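## Task

In the cooling block, tubes B2, D1, D2 and D4 must finish with lids open and swung back at least as far as their latching position; tubes A3, B4, C2, C4 and D3 must finish with lids snapped fully shut (a lid merely lying on its tube does not count). Every tube must end seated all the way down in its own well, not propped up by an adjacent lid. To release a snapped lid, press the tab behind its hinge downward; the freed lid may still sit on the tube. When all is correct, release the gripper, move away (contact with READY or its housing is allowed), and push the green READY key until it latches. Do not press READY if any required lid is still wrong.

## Robot and tools

Robot: one arm with six joints and a two-finger gripper. Joint order everywhere (commands and result lists): waist, shoulder, elbow, wrist pitch, wrist yaw, wrist roll, then gripper opening.

Scene frame: origin on the table surface below the arm base, +z up, +y to the left when facing along +x. The base may be slightly tilted. In the cooling block, row A is the far row and column 1 is on the left. The block and tubes are loose; the block must stay flat on the mat. Occasionally something nudges a loose object.

Signs: wrist pitch and wrist yaw are reversed relative to the URDF, in commands, results and refusals. Stated ranges use URDF signs, so flip them for those two joints (a URDF range -0.5 to 2.0 becomes -2.0 to 0.5). Stated URDF ranges in rad: waist -2.618 to 3.054, shoulder 0.000 to 3.142, elbow 0.000 to 3.142, wrist pitch -1.571 to 1.571, wrist yaw -1.571 to 1.571, wrist roll -2.094 to 2.094. True limits may differ by up to 0.036 rad either way.

execute_actions(actions): a list of actions; each action is a table of up to 15 rows, one row per 1/30 s control step; a short table repeats its last row until 15 steps. Each row is 7 numbers in [-1, 1]: six joint values, then gripper opening. Joint values are offsets (not poses) from the joint angles at the start of that action (not from the previous row; for a call's first action, from the last reported angles). Scale: 1.0 equals 1.202 rad waist, 1.258 shoulder, 1.238 elbow, 2.073 wrist pitch, 2.022 wrist yaw and wrist roll. The opening is absolute: +1 fully open, -1 closed. An action asking a joint more than 0.036 rad beyond its range end is refused; if the first action is refused or any action malformed, nothing in the call runs. Requests past a real end are clipped, reported as "joint sent to its limit" (absence of the line does not prove there is room). An empty list just returns state and images.

move(target, speed, blocking): target is one 7-number row; the six joint values are offsets from the Joint positions in the latest result showing them (not from where the arm is when the move begins); the opening is absolute and sent at the start. All joints travel in step, so the gripper follows a curve. speed (rad/s, 0.01 to 2, default 0.5) caps the joint with the longest travel; paths take 0.5 to 10 s and stop short after 10 s. Moves do not avoid obstacles; faster moves and targets set deeper past contact press harder. The result adds a "move:" line: ending (done, off_target, moving, held, fault), limits=held or limits=none, and the joint farthest from target. With blocking=false a result comes after 0.5 s; until a result shows the move ended, execute_actions and new moves are refused, so call wait or stop first.

wait(seconds): 0 to 10 s, holding the last command; returns early when a running move ends. stop(): brakes a running move (needs room; fingers keep moving). zoom_image(camera, region): camera is cam_high, cam_low or cam_wrist; region [x0, y0, x1, y1] in pixels of that camera's 504x504 image, origin top-left, at most 504 by 504. finished_scene(scene): ends scene 1 or 2 permanently after the last command has been held.

Results: Joint positions and Joint velocities in joint order (rad, rad/s), then finger gap (m, m/s; 0.094 m fully open). Joint targets shows what the joints are being driven toward right now. grip_measured is the measured opening on the command scale (may be off by about 1 mm consistently). Step readings list arm joint angles at some steps; HELD means a row was partly held back. "joint command not followed" means the clearance check altered targets (mounting blocks and posts count as arm). Joint torques are total drive output with fixed offsets, scale and noise. FAULT or OVER-TEMPERATURE FAULT lines mean the arm was stopped.

Motion limits: each joint's target stays within a lead of its measured angle (0.202 rad waist, 0.258 shoulder, 0.238 elbow, 0.573 wrist pitch, 0.522 wrist yaw and roll), and targets that would shift the gripper over 70 mm are scaled back; large offsets may need several actions, and an unfinished motion must be re-commanded. Sending all zeros can let the arm sag; to hold, first send offsets back to the desired angles, then zeros, increasing the correction if a joint lags.

Gripping: command an opening below grip_measured to hold; about 0.03 below is firm, less is lighter. Pad force tops out near 50 to 62 N, lower on thin parts, with brief spikes on contact.

Heat: holding loads warms motors; MOTOR HOT at 75 °C, a 10 s stop at 90 °C, and at 100 °C the arm goes limp and falls.

Avoid: knocking anything off the table, dropping or slamming things, hard impacts and heavy pushes, tipping or lifting the block.

Each tool is called after "Call:" as name(argument=value, ...), one argument or row to a line, values as JSON.

## Session

I'll start by looking at the scene.

Call:
execute_actions(
  actions=[],
)

Scene clock: 0.00 s.
grip_measured=+1.000
Joint names: [waist, shoulder, elbow, wrist pitch, wrist yaw, wrist roll]
Joint positions: [-1.065  1.416  0.705 -0.006 -0.197 -1.135  0.094]
Joint velocities: [-0.002 -0.002  0.017 -0.007 -0.037  0.037  0.   ]
Joint torques (N m, as the arm reports them, + toward a larger Joint positions number): no reading
Joint targets: [-1.078 1.406 0.714 -0.014 -0.209 -1.128]

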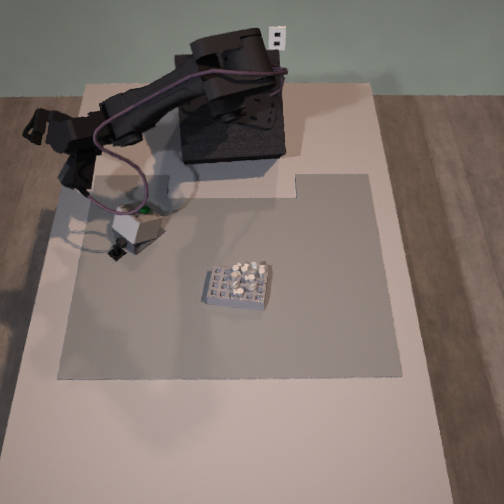

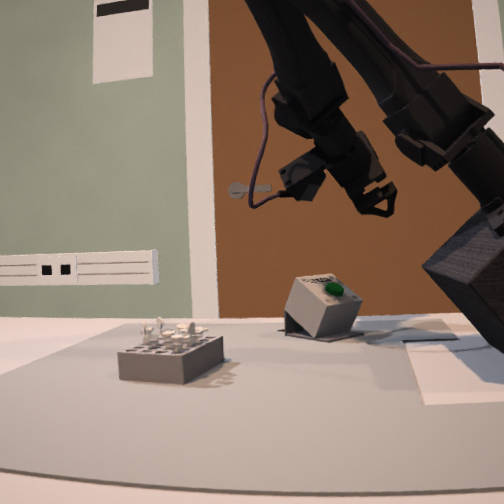

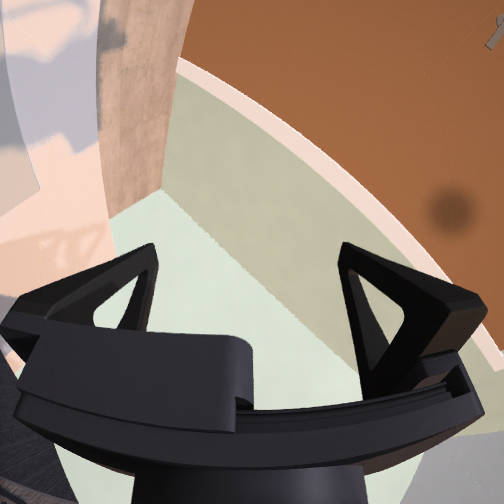

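Call:
zoom_image(
  camera="cam_high",
  region=[190, 245, 290, 325],
)

Call:
zoom_image(
  camera="cam_low",
  region=[100, 300, 240, 400],
)

Region (190, 245, 290, 325) of cam_high's 504x504 image, scaled by 5.040, with more detail than that image has; it fills the top 403 rows of this view, and the rest is white.

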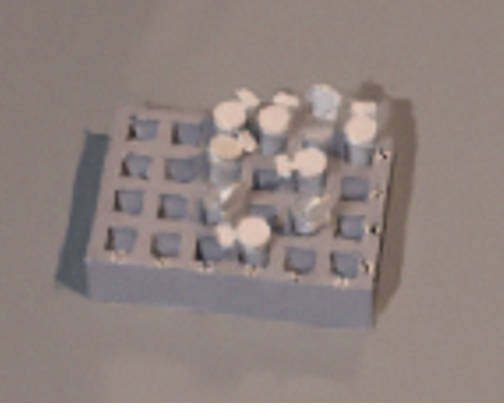

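Region (100, 300, 240, 400) of cam_low's 504x504 image, scaled by 3.600, with more detail than that image has; it fills the top 360 rows of this view, and the rest is white.

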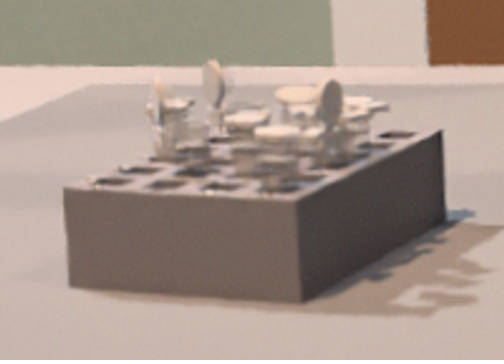

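Call:
move(
  target=[0.886, -0.33, 0.24, 0.0, 0.097, 0.561, -1],
  speed=0.6,
)

Scene clock: 21.73 s.
grip_measured=-0.981
Joint names: [waist, shoulder, elbow, wrist pitch, wrist yaw, wrist roll]
Joint positions: [-0.005  1.024  0.976 -0.001 -0.004 -0.008  0.001]
Joint velocities: [ 0.002 -0.002  0.007 -0.037 -0.051  0.007 -0.   ]
Joint torques (N m, as the arm reports them, + toward a larger Joint positions number): [-0.21 -9.35  6.91 -1.53 -0.1   0.06]
Joint targets: [-0.000 1.000 1.002 -0.006 -0.001 -0.001]
move: off_target; limits=none; farthest joint: the elbow, 0.026 radians from its target (0.297 radians at the start)

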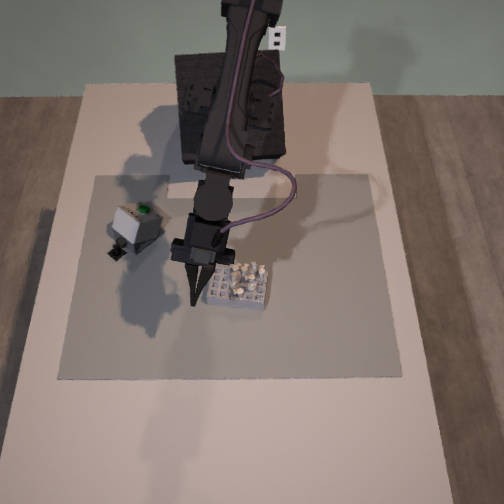

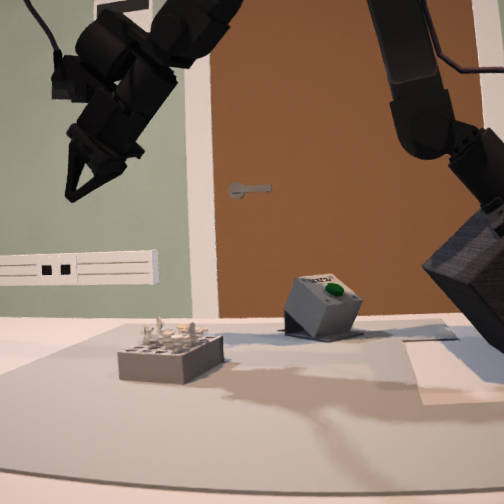

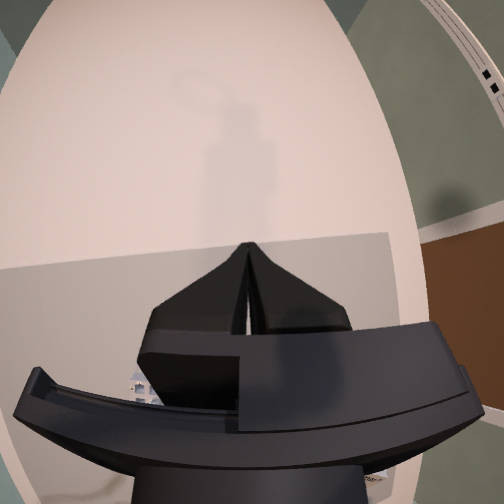

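Call:
move(
  target=[0.10, 0.10, 0.09, 0.325, 0.0, 0.0, -1],
  speed=0.5,
)

Scene clock: 36.80 s.
grip_measured=-0.981
Joint names: [waist, shoulder, elbow, wrist pitch, wrist yaw, wrist roll]
Joint positions: [ 0.108  1.15   1.056  0.667 -0.004 -0.008  0.001]
Joint velocities: [-0.007 -0.007  0.002  0.022 -0.007  0.022  0.   ]
Joint torques (N m, as the arm reports them, + toward a larger Joint positions number): [ 0.28 -7.55  6.34 -0.49 -0.09 -0.02]
Joint targets: [0.115 1.150 1.087 0.673 -0.004 -0.008]
move: off_target; limits=none; farthest joint: the elbow, 0.031 radians from its target (0.111 radians at the start)

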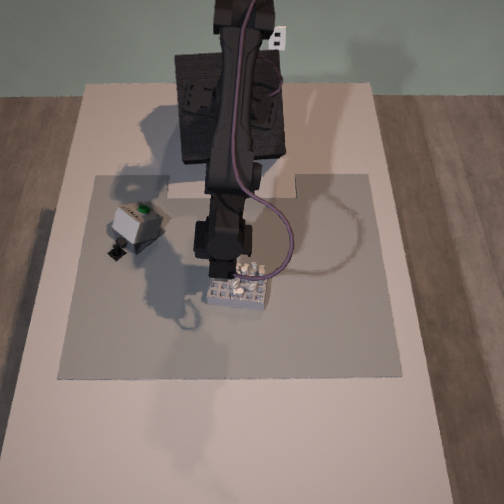

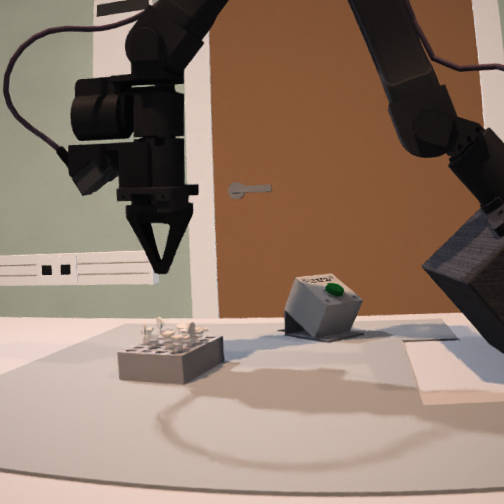

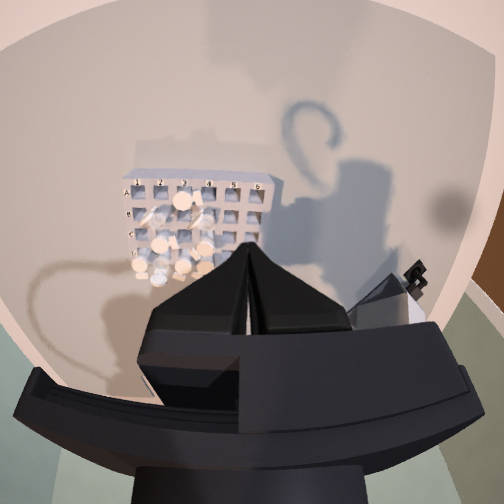

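Call:
zoom_image(
  camera="cam_wrist",
  region=[110, 160, 290, 300],
)

Region (110, 160, 290, 300) of cam_wrist's 504x504 image, scaled by 2.800, with more detail than that image has.

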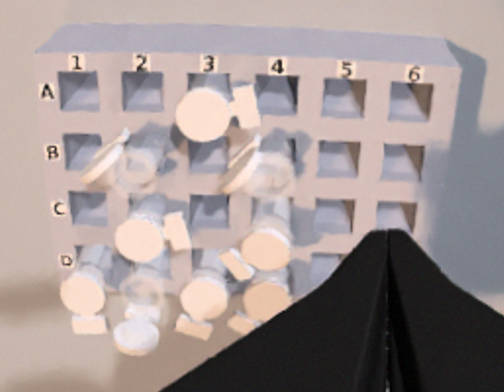

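Call:
zoom_image(
  camera="cam_low",
  region=[90, 180, 250, 390],
)

Region (90, 180, 250, 390) of cam_low's 504x504 image, scaled by 2.400, with more detail than that image has; it fills the left 384 columns of this view, and the rest is white.

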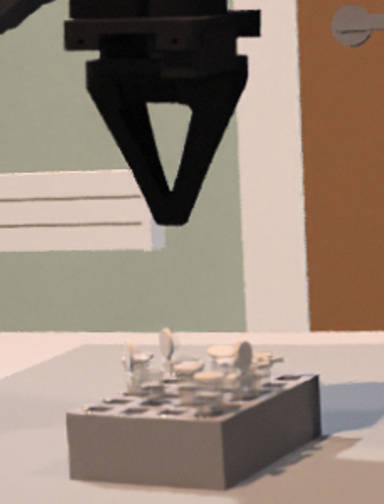

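Call:
move(
  target=[0.112, 0.056, -0.012, -0.053, 0.0, 0.0, -1],
  speed=0.3,
)

Scene clock: 65.00 s.
grip_measured=-0.981
Joint names: [waist, shoulder, elbow, wrist pitch, wrist yaw, wrist roll]
Joint positions: [ 0.235  1.222  1.048  0.577 -0.004 -0.008  0.001]
Joint velocities: [ 0.007  0.017  0.002  0.051  0.095 -0.022  0.   ]
Joint torques (N m, as the arm reports them, + toward a larger Joint positions number): [ 0.6  -8.03  3.39 -0.72 -0.05 -0.01]
Joint targets: [0.242 1.221 1.041 0.556 -0.004 -0.008]
move: done; limits=none; farthest joint: the wrist pitch, 0.020 radians from its target (0.110 radians at the start)

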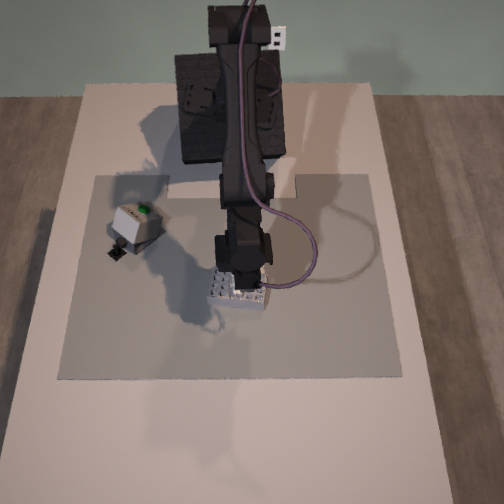

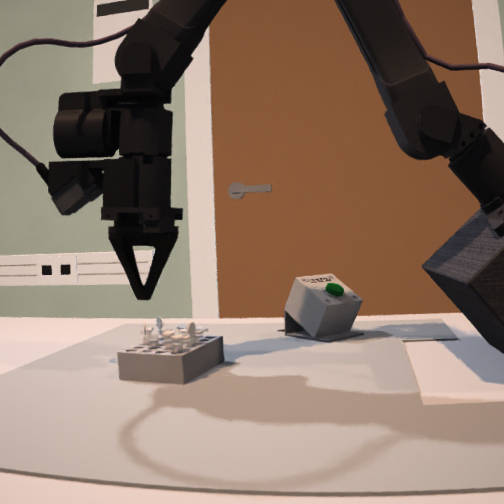

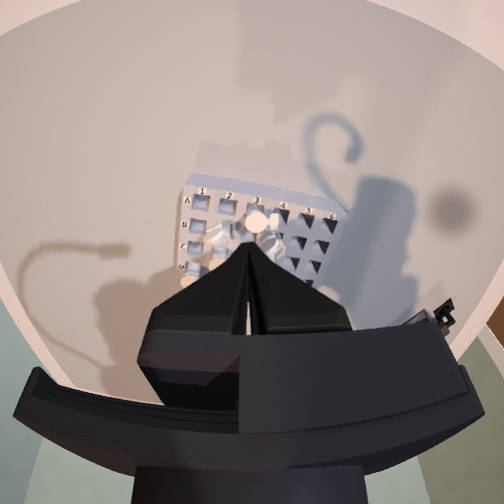

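Call:
move(
  target=[-0.0158, 0.0302, -0.0194, -0.0203, 0.0, 0.0, -1],
  speed=0.1,
)

Call:
zoom_image(
  camera="cam_wrist",
  region=[150, 150, 350, 300],
)

Call:
zoom_image(
  camera="cam_low",
  region=[90, 270, 250, 390],
)

Scene clock: 75.77 s.
grip_measured=-0.981
Joint names: [waist, shoulder, elbow, wrist pitch, wrist yaw, wrist roll]
Joint positions: [ 0.227  1.262  1.031  0.555 -0.004 -0.008  0.001]
Joint velocities: [-0.007 -0.012 -0.022 -0.037  0.037 -0.022  0.   ]
Joint torques (N m, as the arm reports them, + toward a larger Joint positions number): [-1.18 -8.19  3.18 -0.69 -0.05 -0.01]
Joint targets: [0.216 1.260 1.024 0.535 -0.004 -0.008]
move: done; limits=none; farthest joint: the wrist pitch, 0.020 radians from its target (0.042 radians at the start)

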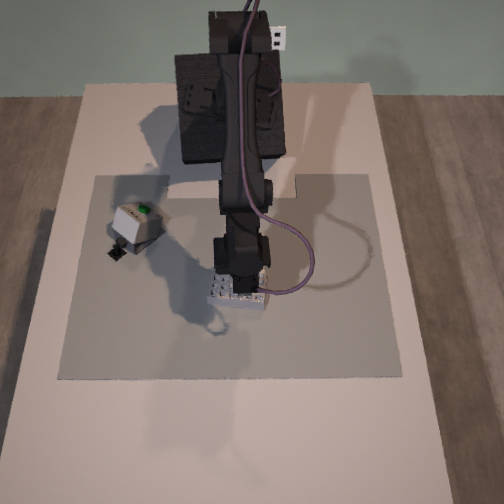

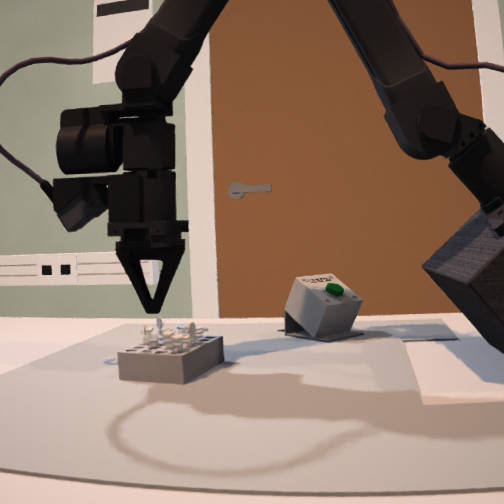

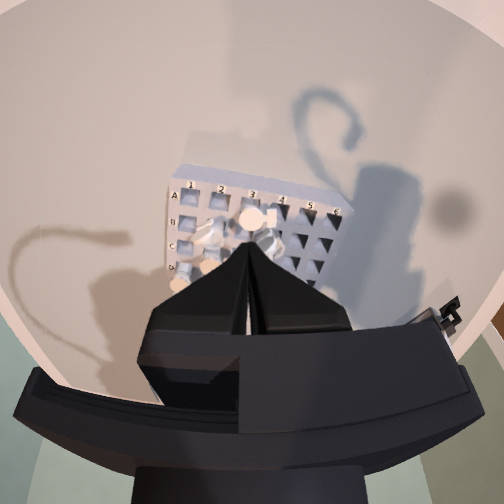

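Region (150, 150, 350, 300) of cam_wrist's 504x504 image, scaled by 2.520, with more detail than that image has; it fills the top 378 rows of this view, and the rest is white.

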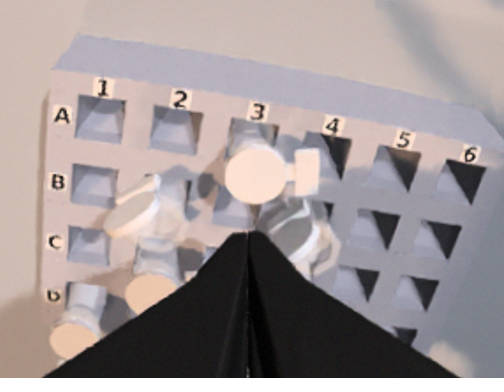

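Region (90, 270, 250, 390) of cam_low's 504x504 image, scaled by 3.150, with more detail than that image has; it fills the top 378 rows of this view, and the rest is white.

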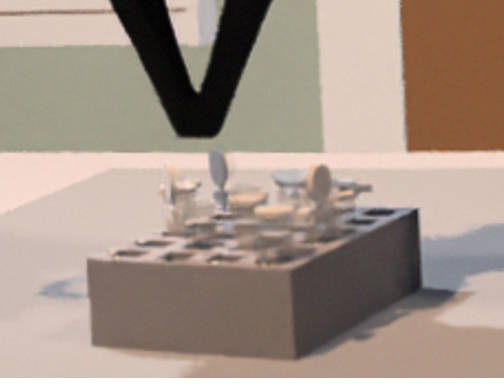

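Call:
move(
  target=[-0.0092, -0.0016, -0.0057, -0.0250, 0.0, 0.0, -1],
  speed=0.1,
)

Call:
move(
  target=[-0.0092, 0.0130, -0.0120, -0.0225, 0.0, 0.0, -1],
  speed=0.05,
)

Call:
zoom_image(
  camera="cam_wrist",
  region=[150, 150, 350, 300],
)

Call:
zoom_image(
  camera="cam_low",
  region=[90, 270, 250, 390],
)

Scene clock: 94.60 s.
grip_measured=-0.981
Joint names: [waist, shoulder, elbow, wrist pitch, wrist yaw, wrist roll]
Joint positions: [ 0.227  1.262  1.031  0.523 -0.004 -0.008  0.001]
Joint velocities: [ 0.012 -0.022 -0.007  0.007 -0.051  0.051 -0.001]
Joint torques (N m, as the arm reports them, + toward a larger Joint positions number): [-1.19 -8.21  3.17 -0.74 -0.05 -0.01]
Joint targets: [0.216 1.260 1.024 0.503 -0.004 -0.008]
move: done; limits=none; farthest joint: the wrist pitch, 0.020 radians from its target (0.052 radians at the start)

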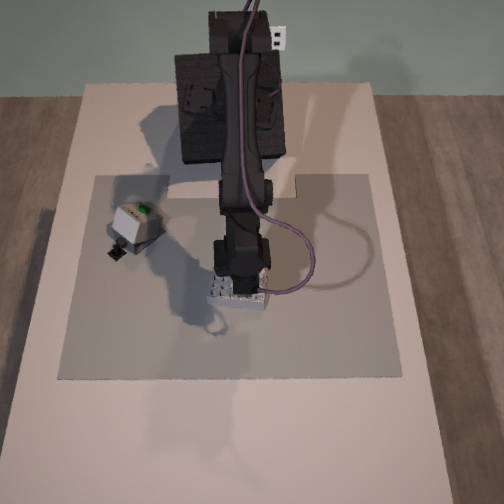

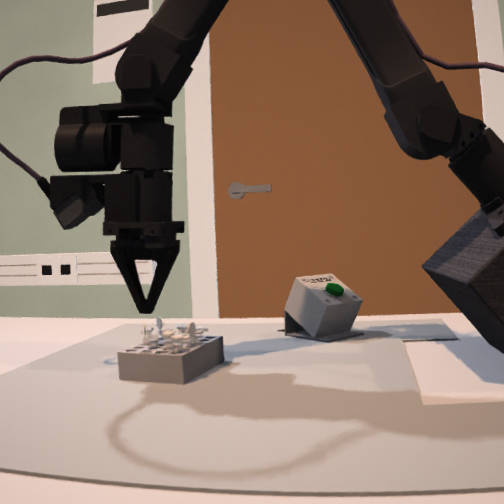

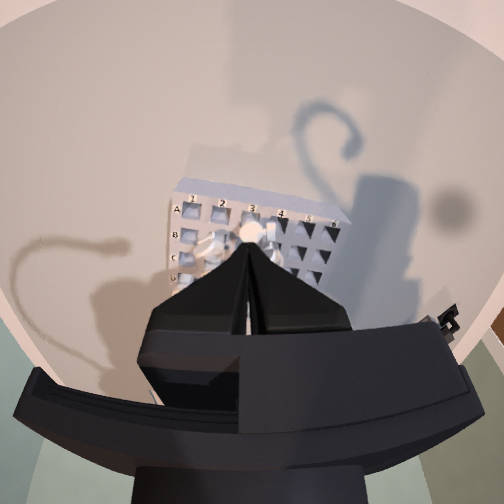

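Scene clock: 95.93 s.
grip_measured=-0.981
Joint names: [waist, shoulder, elbow, wrist pitch, wrist yaw, wrist roll]
Joint positions: [ 0.227  1.278  1.031  0.498 -0.004 -0.008  0.001]
Joint velocities: [ 0.002  0.012 -0.017  0.095  0.037  0.007  0.001]
Joint torques (N m, as the arm reports them, + toward a larger Joint positions number): [-1.19 -8.12  2.57 -0.74 -0.05 -0.01]
Joint targets: [0.216 1.278 1.016 0.477 -0.004 -0.008]
move: off_target; limits=none; farthest joint: the wrist pitch, 0.021 radians from its target (0.047 radians at the start)

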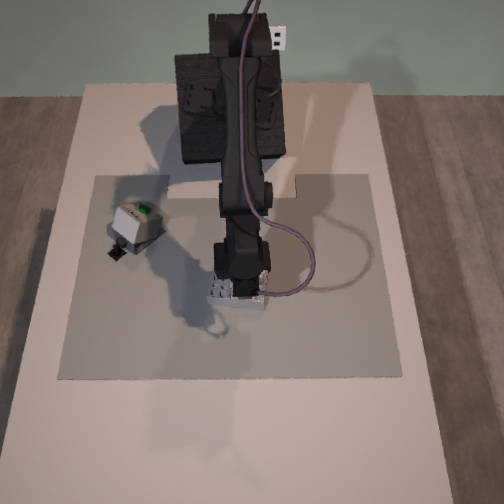

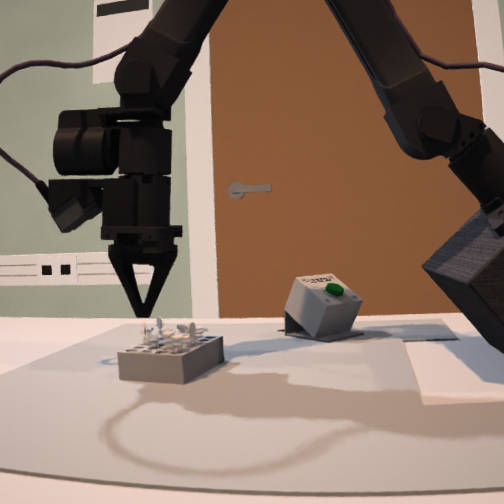

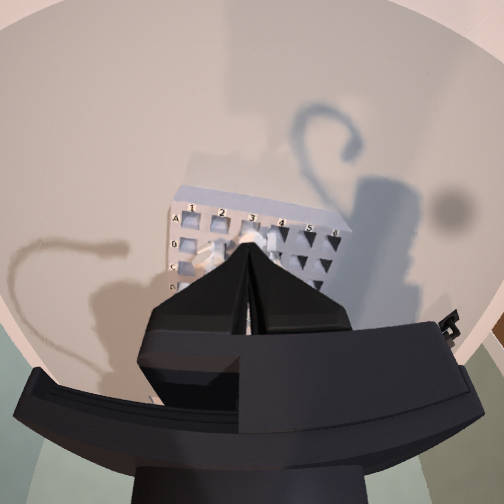

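Region (150, 150, 350, 300) of cam_wrist's 504x504 image, scaled by 2.520, with more detail than that image has; it fills the top 378 rows of this view, and the rest is white.

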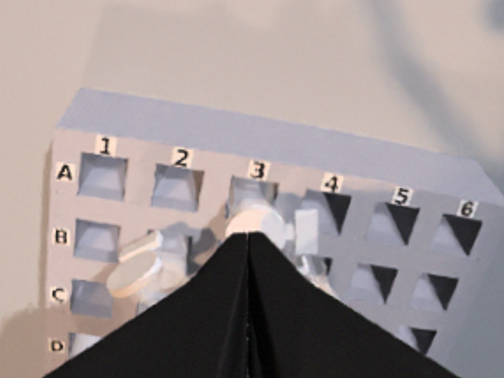

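Region (90, 270, 250, 390) of cam_low's 504x504 image, scaled by 3.150, with more detail than that image has; it fills the top 378 rows of this view, and the rest is white.

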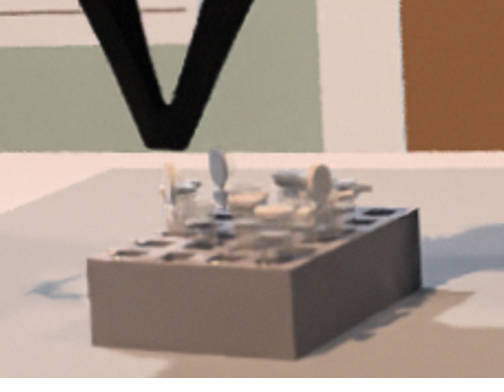

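Call:
move(
  target=[-0.0092, 0.0199, -0.0057, -0.0101, 0.0, 0.0, -1],
  speed=0.05,
)

Call:
zoom_image(
  camera="cam_wrist",
  region=[150, 150, 350, 300],
)

Call:
zoom_image(
  camera="cam_low",
  region=[90, 270, 250, 390],
)

Scene clock: 102.50 s.
grip_measured=-0.981
Joint names: [waist, shoulder, elbow, wrist pitch, wrist yaw, wrist roll]
Joint positions: [ 0.227  1.303  1.031  0.497 -0.004 -0.008  0.001]
Joint velocities: [-0.002  0.007  0.037  0.095  0.022 -0.007  0.   ]
Joint torques (N m, as the arm reports them, + toward a larger Joint positions number): [-1.17 -8.26  3.03 -0.72 -0.05  0.  ]
Joint targets: [0.216 1.303 1.024 0.477 -0.004 -0.008]
move: done; limits=none; farthest joint: the wrist pitch, 0.020 radians from its target (0.020 radians at the start)

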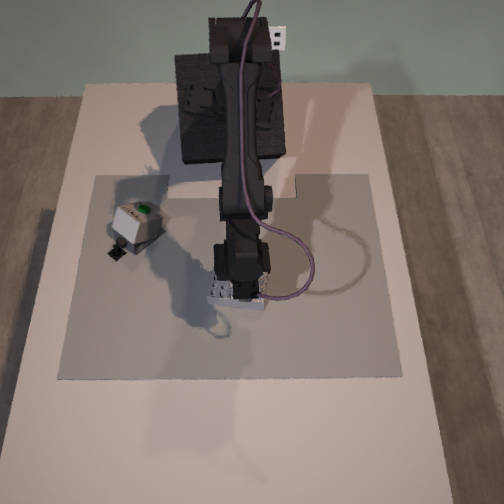

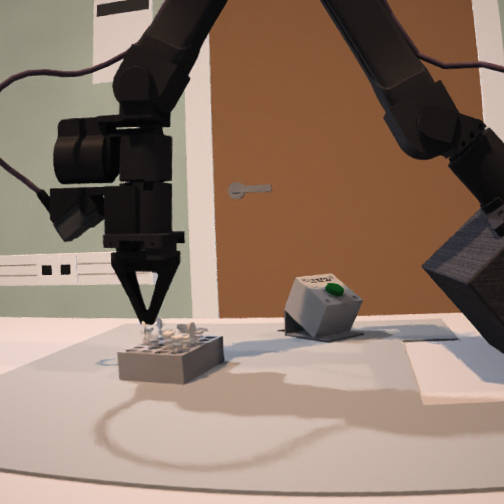

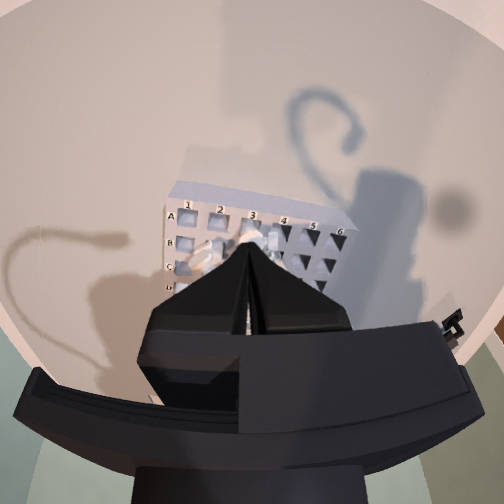

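Region (150, 150, 350, 300) of cam_wrist's 504x504 image, scaled by 2.520, with more detail than that image has; it fills the top 378 rows of this view, and the rest is white.

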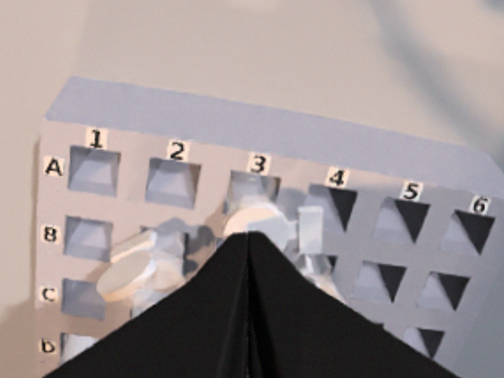

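Region (90, 270, 250, 390) of cam_low's 504x504 image, scaled by 3.150, with more detail than that image has; it fills the top 378 rows of this view, and the rest is white.

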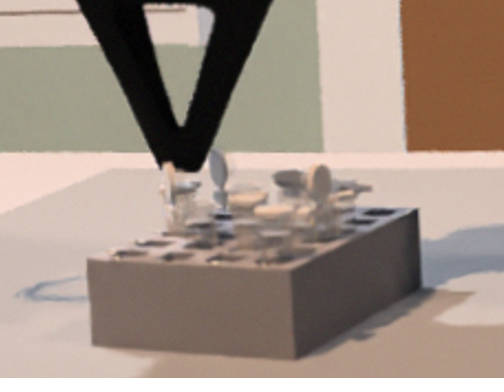

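Call:
move(
  target=[-0.0092, 0.0127, -0.0057, -0.0150, 0.0, 0.0, -1],
  speed=0.03,
)

Call:
zoom_image(
  camera="cam_low",
  region=[110, 290, 230, 370],
)

Scene clock: 109.03 s.
grip_measured=-0.981
Joint names: [waist, shoulder, elbow, wrist pitch, wrist yaw, wrist roll]
Joint positions: [ 0.227  1.319  1.031  0.486 -0.004 -0.008  0.001]
Joint velocities: [-0.002 -0.002  0.017 -0.051 -0.037 -0.051  0.001]
Joint torques (N m, as the arm reports them, + toward a larger Joint positions number): [-1.18 -8.26  2.96 -0.7  -0.05 -0.01]
Joint targets: [0.216 1.319 1.024 0.466 -0.004 -0.008]
move: done; limits=none; farthest joint: the wrist pitch, 0.020 radians from its target (0.031 radians at the start)

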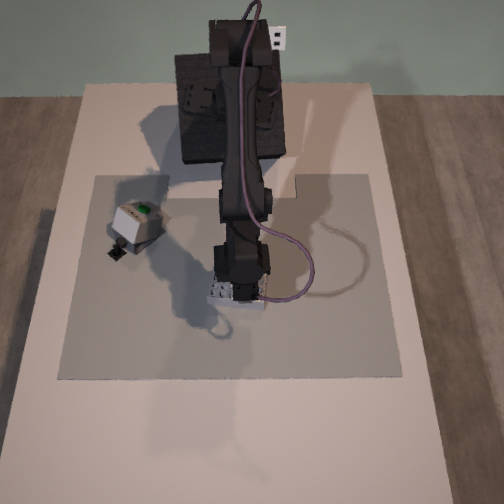

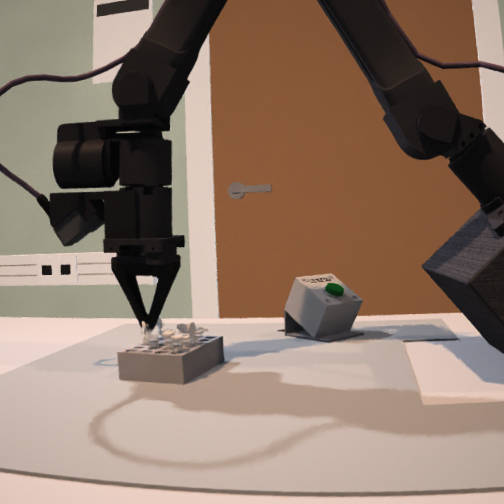

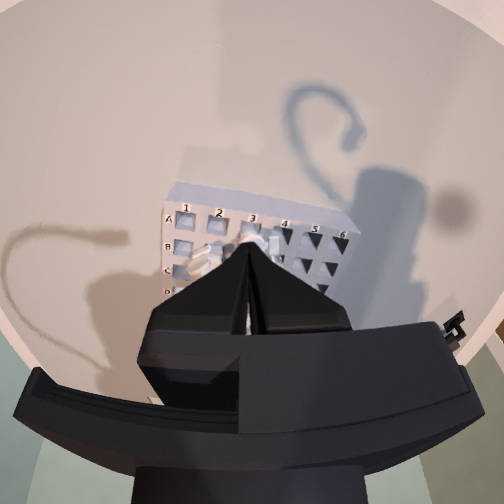

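Region (110, 290, 230, 370) of cam_low's 504x504 image, scaled by 4.200, with more detail than that image has.

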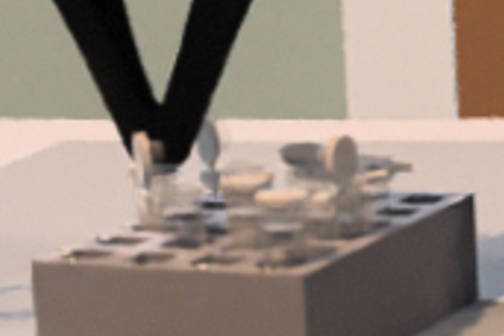

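Call:
move(
  target=[-0.0092, 0.0127, -0.0057, -0.0130, 0.0, 0.0, -1],
  speed=0.03,
)

Call:
zoom_image(
  camera="cam_low",
  region=[110, 290, 230, 370],
)

Scene clock: 113.50 s.
grip_measured=-0.981
Joint names: [waist, shoulder, elbow, wrist pitch, wrist yaw, wrist roll]
Joint positions: [ 0.227  1.322  1.031  0.485 -0.004 -0.008  0.001]
Joint velocities: [-0.012 -0.002 -0.022 -0.007 -0.007 -0.007 -0.002]
Joint torques (N m, as the arm reports them, + toward a larger Joint positions number): [-1.19 -7.24  2.95 -0.75 -0.05 -0.01]
Joint targets: [0.216 1.335 1.024 0.459 -0.004 -0.008]
move: off_target; limits=none; farthest joint: the wrist pitch, 0.026 radians from its target (0.027 radians at the start)

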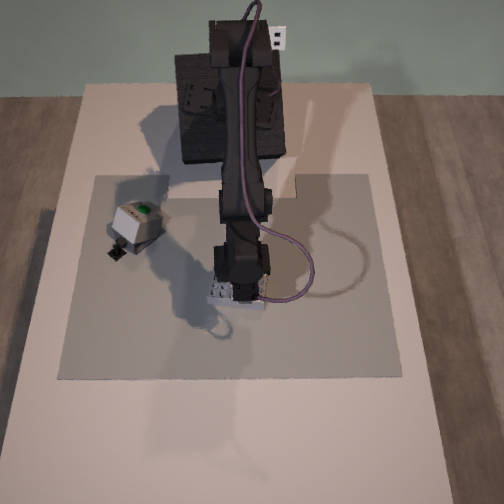

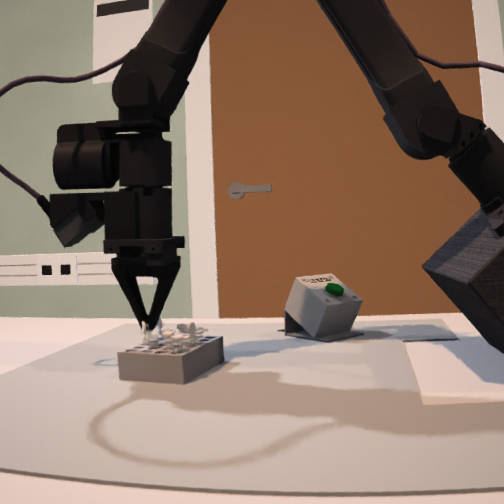

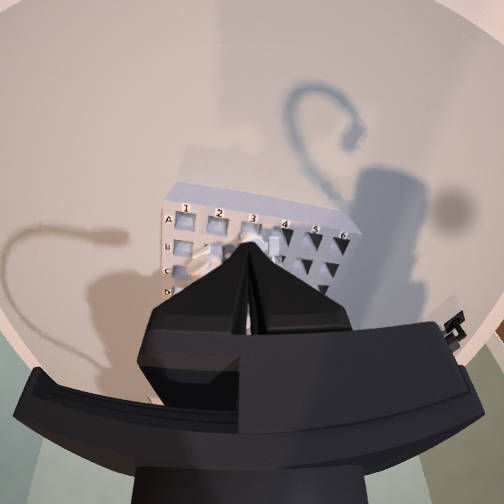

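Region (110, 290, 230, 370) of cam_low's 504x504 image, scaled by 4.200, with more detail than that image has.

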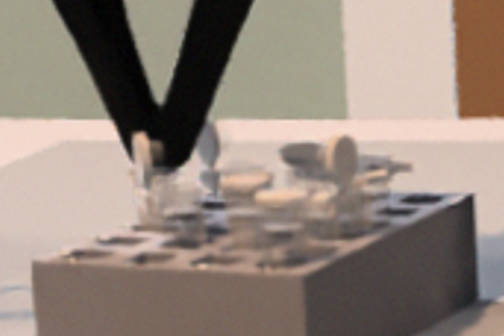

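Call:
move(
  target=[-0.0092, 0.0300, -0.0057, -0.0125, 0.0, 0.0, -1],
  speed=0.03,
)

Scene clock: 117.67 s.
grip_measured=-0.981
Joint names: [waist, shoulder, elbow, wrist pitch, wrist yaw, wrist roll]
Joint positions: [ 0.227  1.324  1.031  0.485 -0.003 -0.008  0.001]
Joint velocities: [-0.007  0.007 -0.012  0.007  0.051 -0.007 -0.   ]
Joint torques (N m, as the arm reports them, + toward a larger Joint positions number): [-1.19 -5.28  2.98 -0.75 -0.06 -0.01]
Joint targets: [0.216 1.360 1.024 0.459 -0.004 -0.008]
move: off_target; limits=none; farthest joint: the shoulder, 0.035 radians from its target (0.038 radians at the start)

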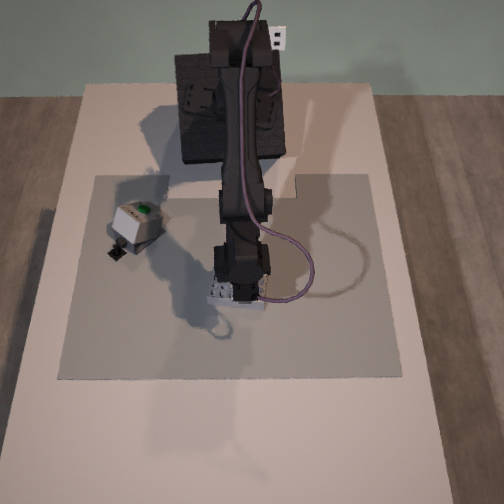

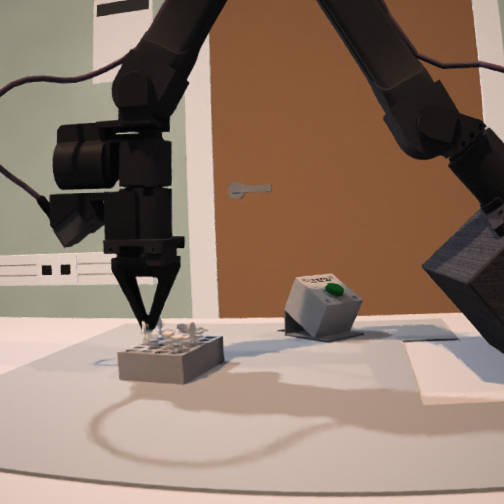

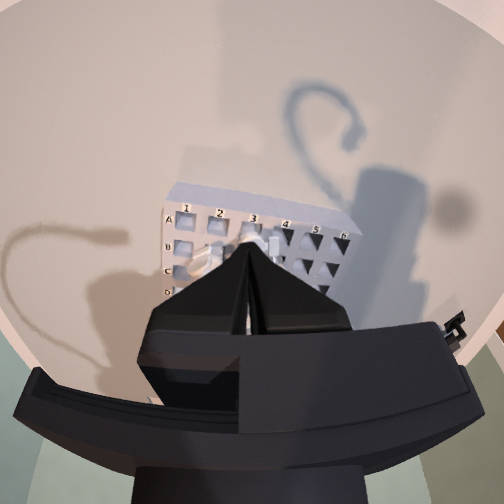

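Call:
move(
  target=[-0.0092, -0.0360, -0.0057, -0.0125, 0.0, 0.0, -1],
  speed=0.05,
)

Call:
zoom_image(
  camera="cam_low",
  region=[110, 290, 230, 370],
)

Scene clock: 129.20 s.
grip_measured=-0.981
Joint names: [waist, shoulder, elbow, wrist pitch, wrist yaw, wrist roll]
Joint positions: [ 0.227  1.308  1.031  0.479 -0.003 -0.008  0.001]
Joint velocities: [ 0.007 -0.002  0.007 -0.007 -0.007 -0.007 -0.   ]
Joint torques (N m, as the arm reports them, + toward a larger Joint positions number): [ -1.19 -10.65   3.05  -0.72  -0.05  -0.01]
Joint targets: [0.216 1.279 1.024 0.459 -0.003 -0.008]
move: off_target; limits=none; farthest joint: the shoulder, 0.029 radians from its target (0.046 radians at the start)

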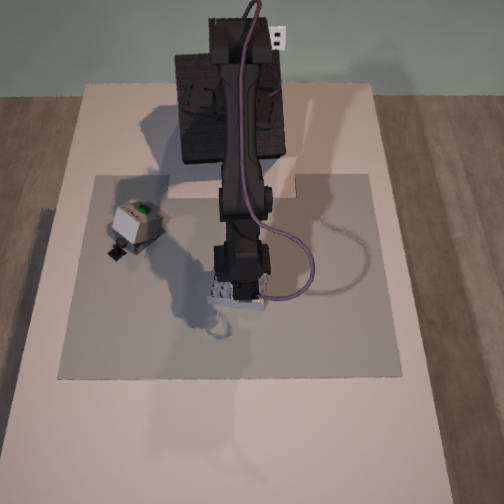

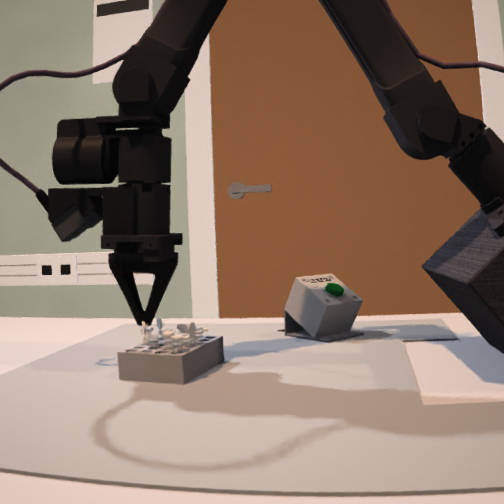

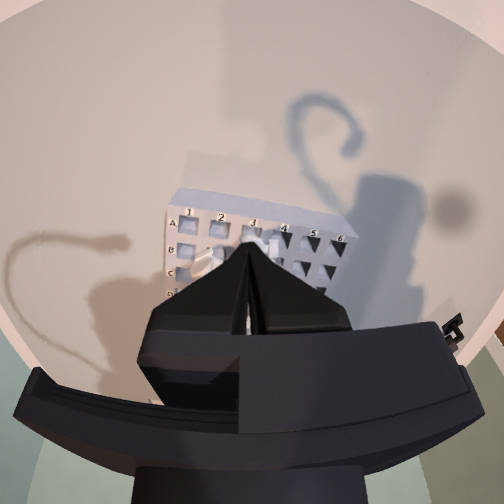

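Region (110, 290, 230, 370) of cam_low's 504x504 image, scaled by 4.200, with more detail than that image has.

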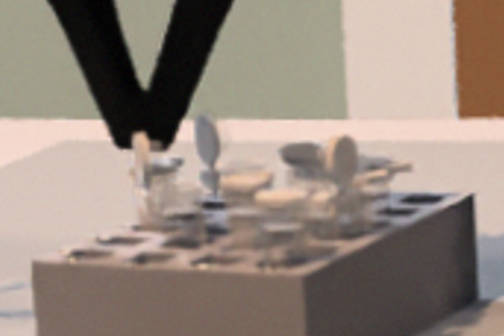

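Call:
move(
  target=[-0.0258, -0.0095, -0.0057, 0.0174, 0.0, 0.0, -1],
  speed=0.04,
)

Call:
zoom_image(
  camera="cam_low",
  region=[110, 290, 230, 370],
)

Call:
zoom_image(
  camera="cam_wrist",
  region=[150, 150, 350, 300],
)

Scene clock: 133.80 s.
grip_measured=-0.981
Joint names: [waist, shoulder, elbow, wrist pitch, wrist yaw, wrist roll]
Joint positions: [ 0.21   1.308  1.031  0.502 -0.003 -0.008  0.001]
Joint velocities: [-0.017 -0.007  0.012 -0.007  0.007  0.007  0.   ]
Joint torques (N m, as the arm reports them, + toward a larger Joint positions number): [-1.48 -9.2   3.02 -0.4  -0.06 -0.01]
Joint targets: [0.196 1.296 1.024 0.515 -0.003 -0.008]
move: done; limits=none; farthest joint: the waist, 0.014 radians from its target (0.031 radians at the start)

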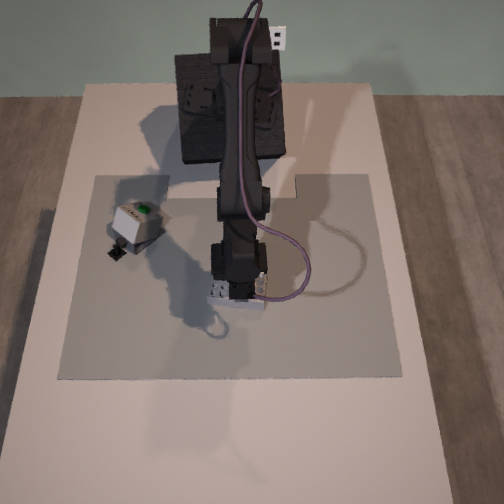

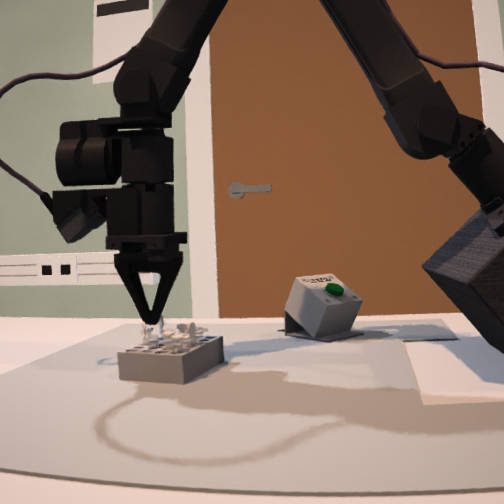

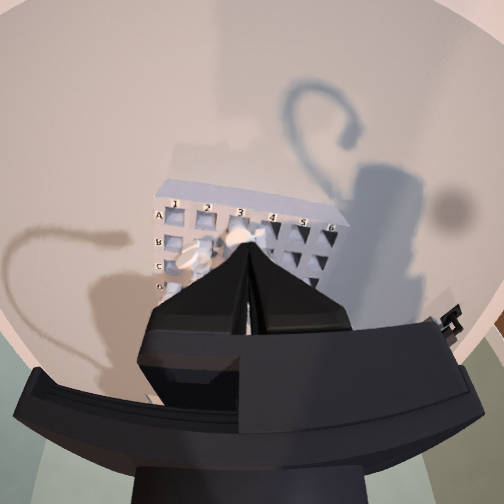

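Region (110, 290, 230, 370) of cam_low's 504x504 image, scaled by 4.200, with more detail than that image has.

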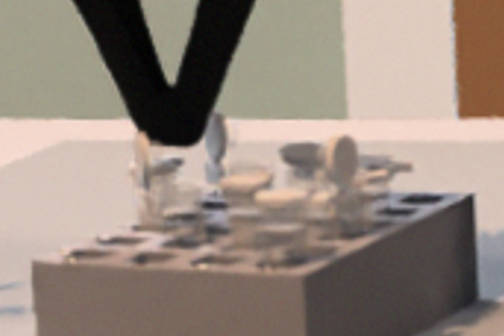

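Region (150, 150, 350, 300) of cam_wrist's 504x504 image, scaled by 2.520, with more detail than that image has; it fills the top 378 rows of this view, and the rest is white.

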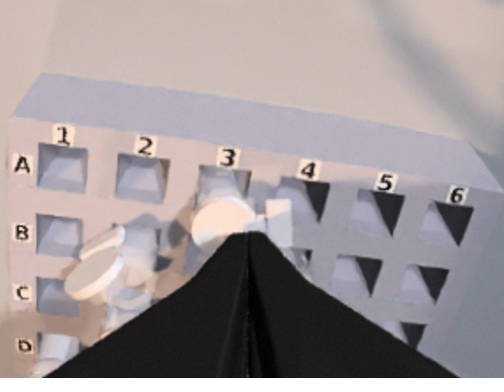

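Call:
move(
  target=[-0.0220, -0.0095, -0.0057, 0.0260, 0.0, 0.0, -1],
  speed=0.04,
)

Call:
zoom_image(
  camera="cam_low",
  region=[110, 290, 230, 370],
)

Call:
zoom_image(
  camera="cam_wrist",
  region=[150, 150, 350, 300],
)

Scene clock: 138.70 s.
grip_measured=-0.981
Joint names: [waist, shoulder, elbow, wrist pitch, wrist yaw, wrist roll]
Joint positions: [ 0.196  1.308  1.031  0.543 -0.001 -0.008  0.001]
Joint velocities: [ 0.017  0.002  0.012  0.051  0.007 -0.007 -0.   ]
Joint torques (N m, as the arm reports them, + toward a larger Joint positions number): [-1.44 -9.14  2.93 -0.34 -0.07  0.  ]
Joint targets: [0.183 1.296 1.024 0.556 -0.002 -0.008]
move: done; limits=none; farthest joint: the wrist pitch, 0.013 radians from its target (0.054 radians at the start)

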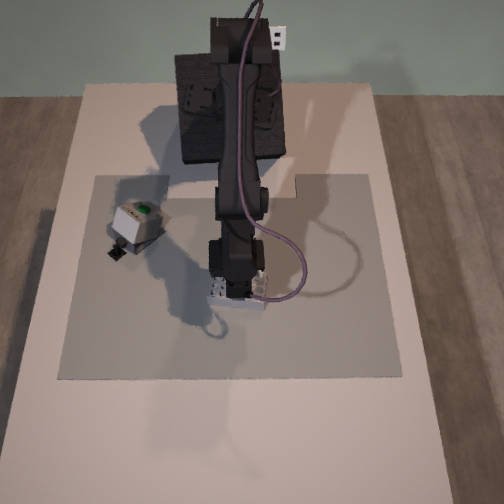

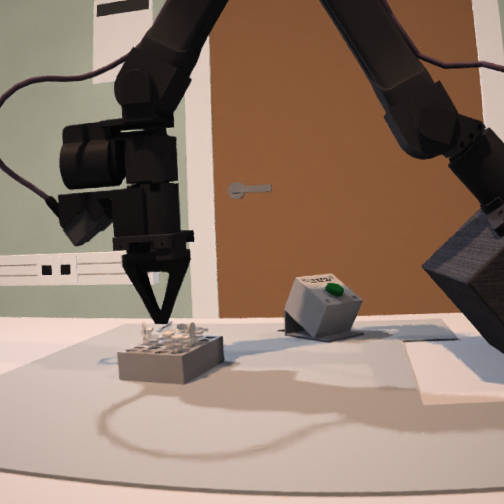

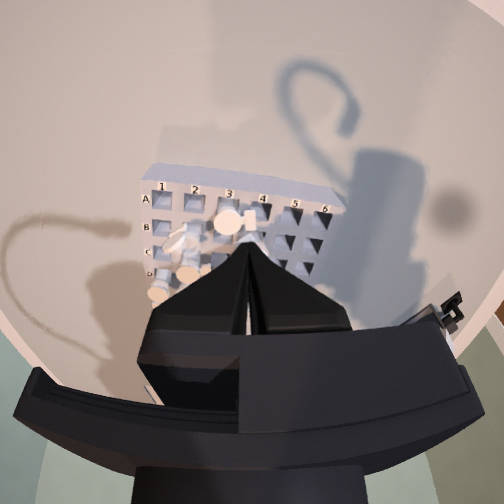

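Region (110, 290, 230, 370) of cam_low's 504x504 image, scaled by 4.200, with more detail than that image has.

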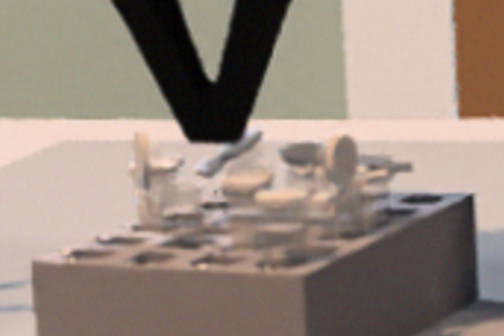

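Region (150, 150, 350, 300) of cam_wrist's 504x504 image, scaled by 2.520, with more detail than that image has; it fills the top 378 rows of this view, and the rest is white.

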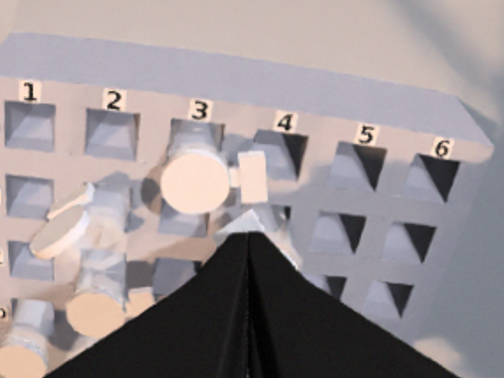

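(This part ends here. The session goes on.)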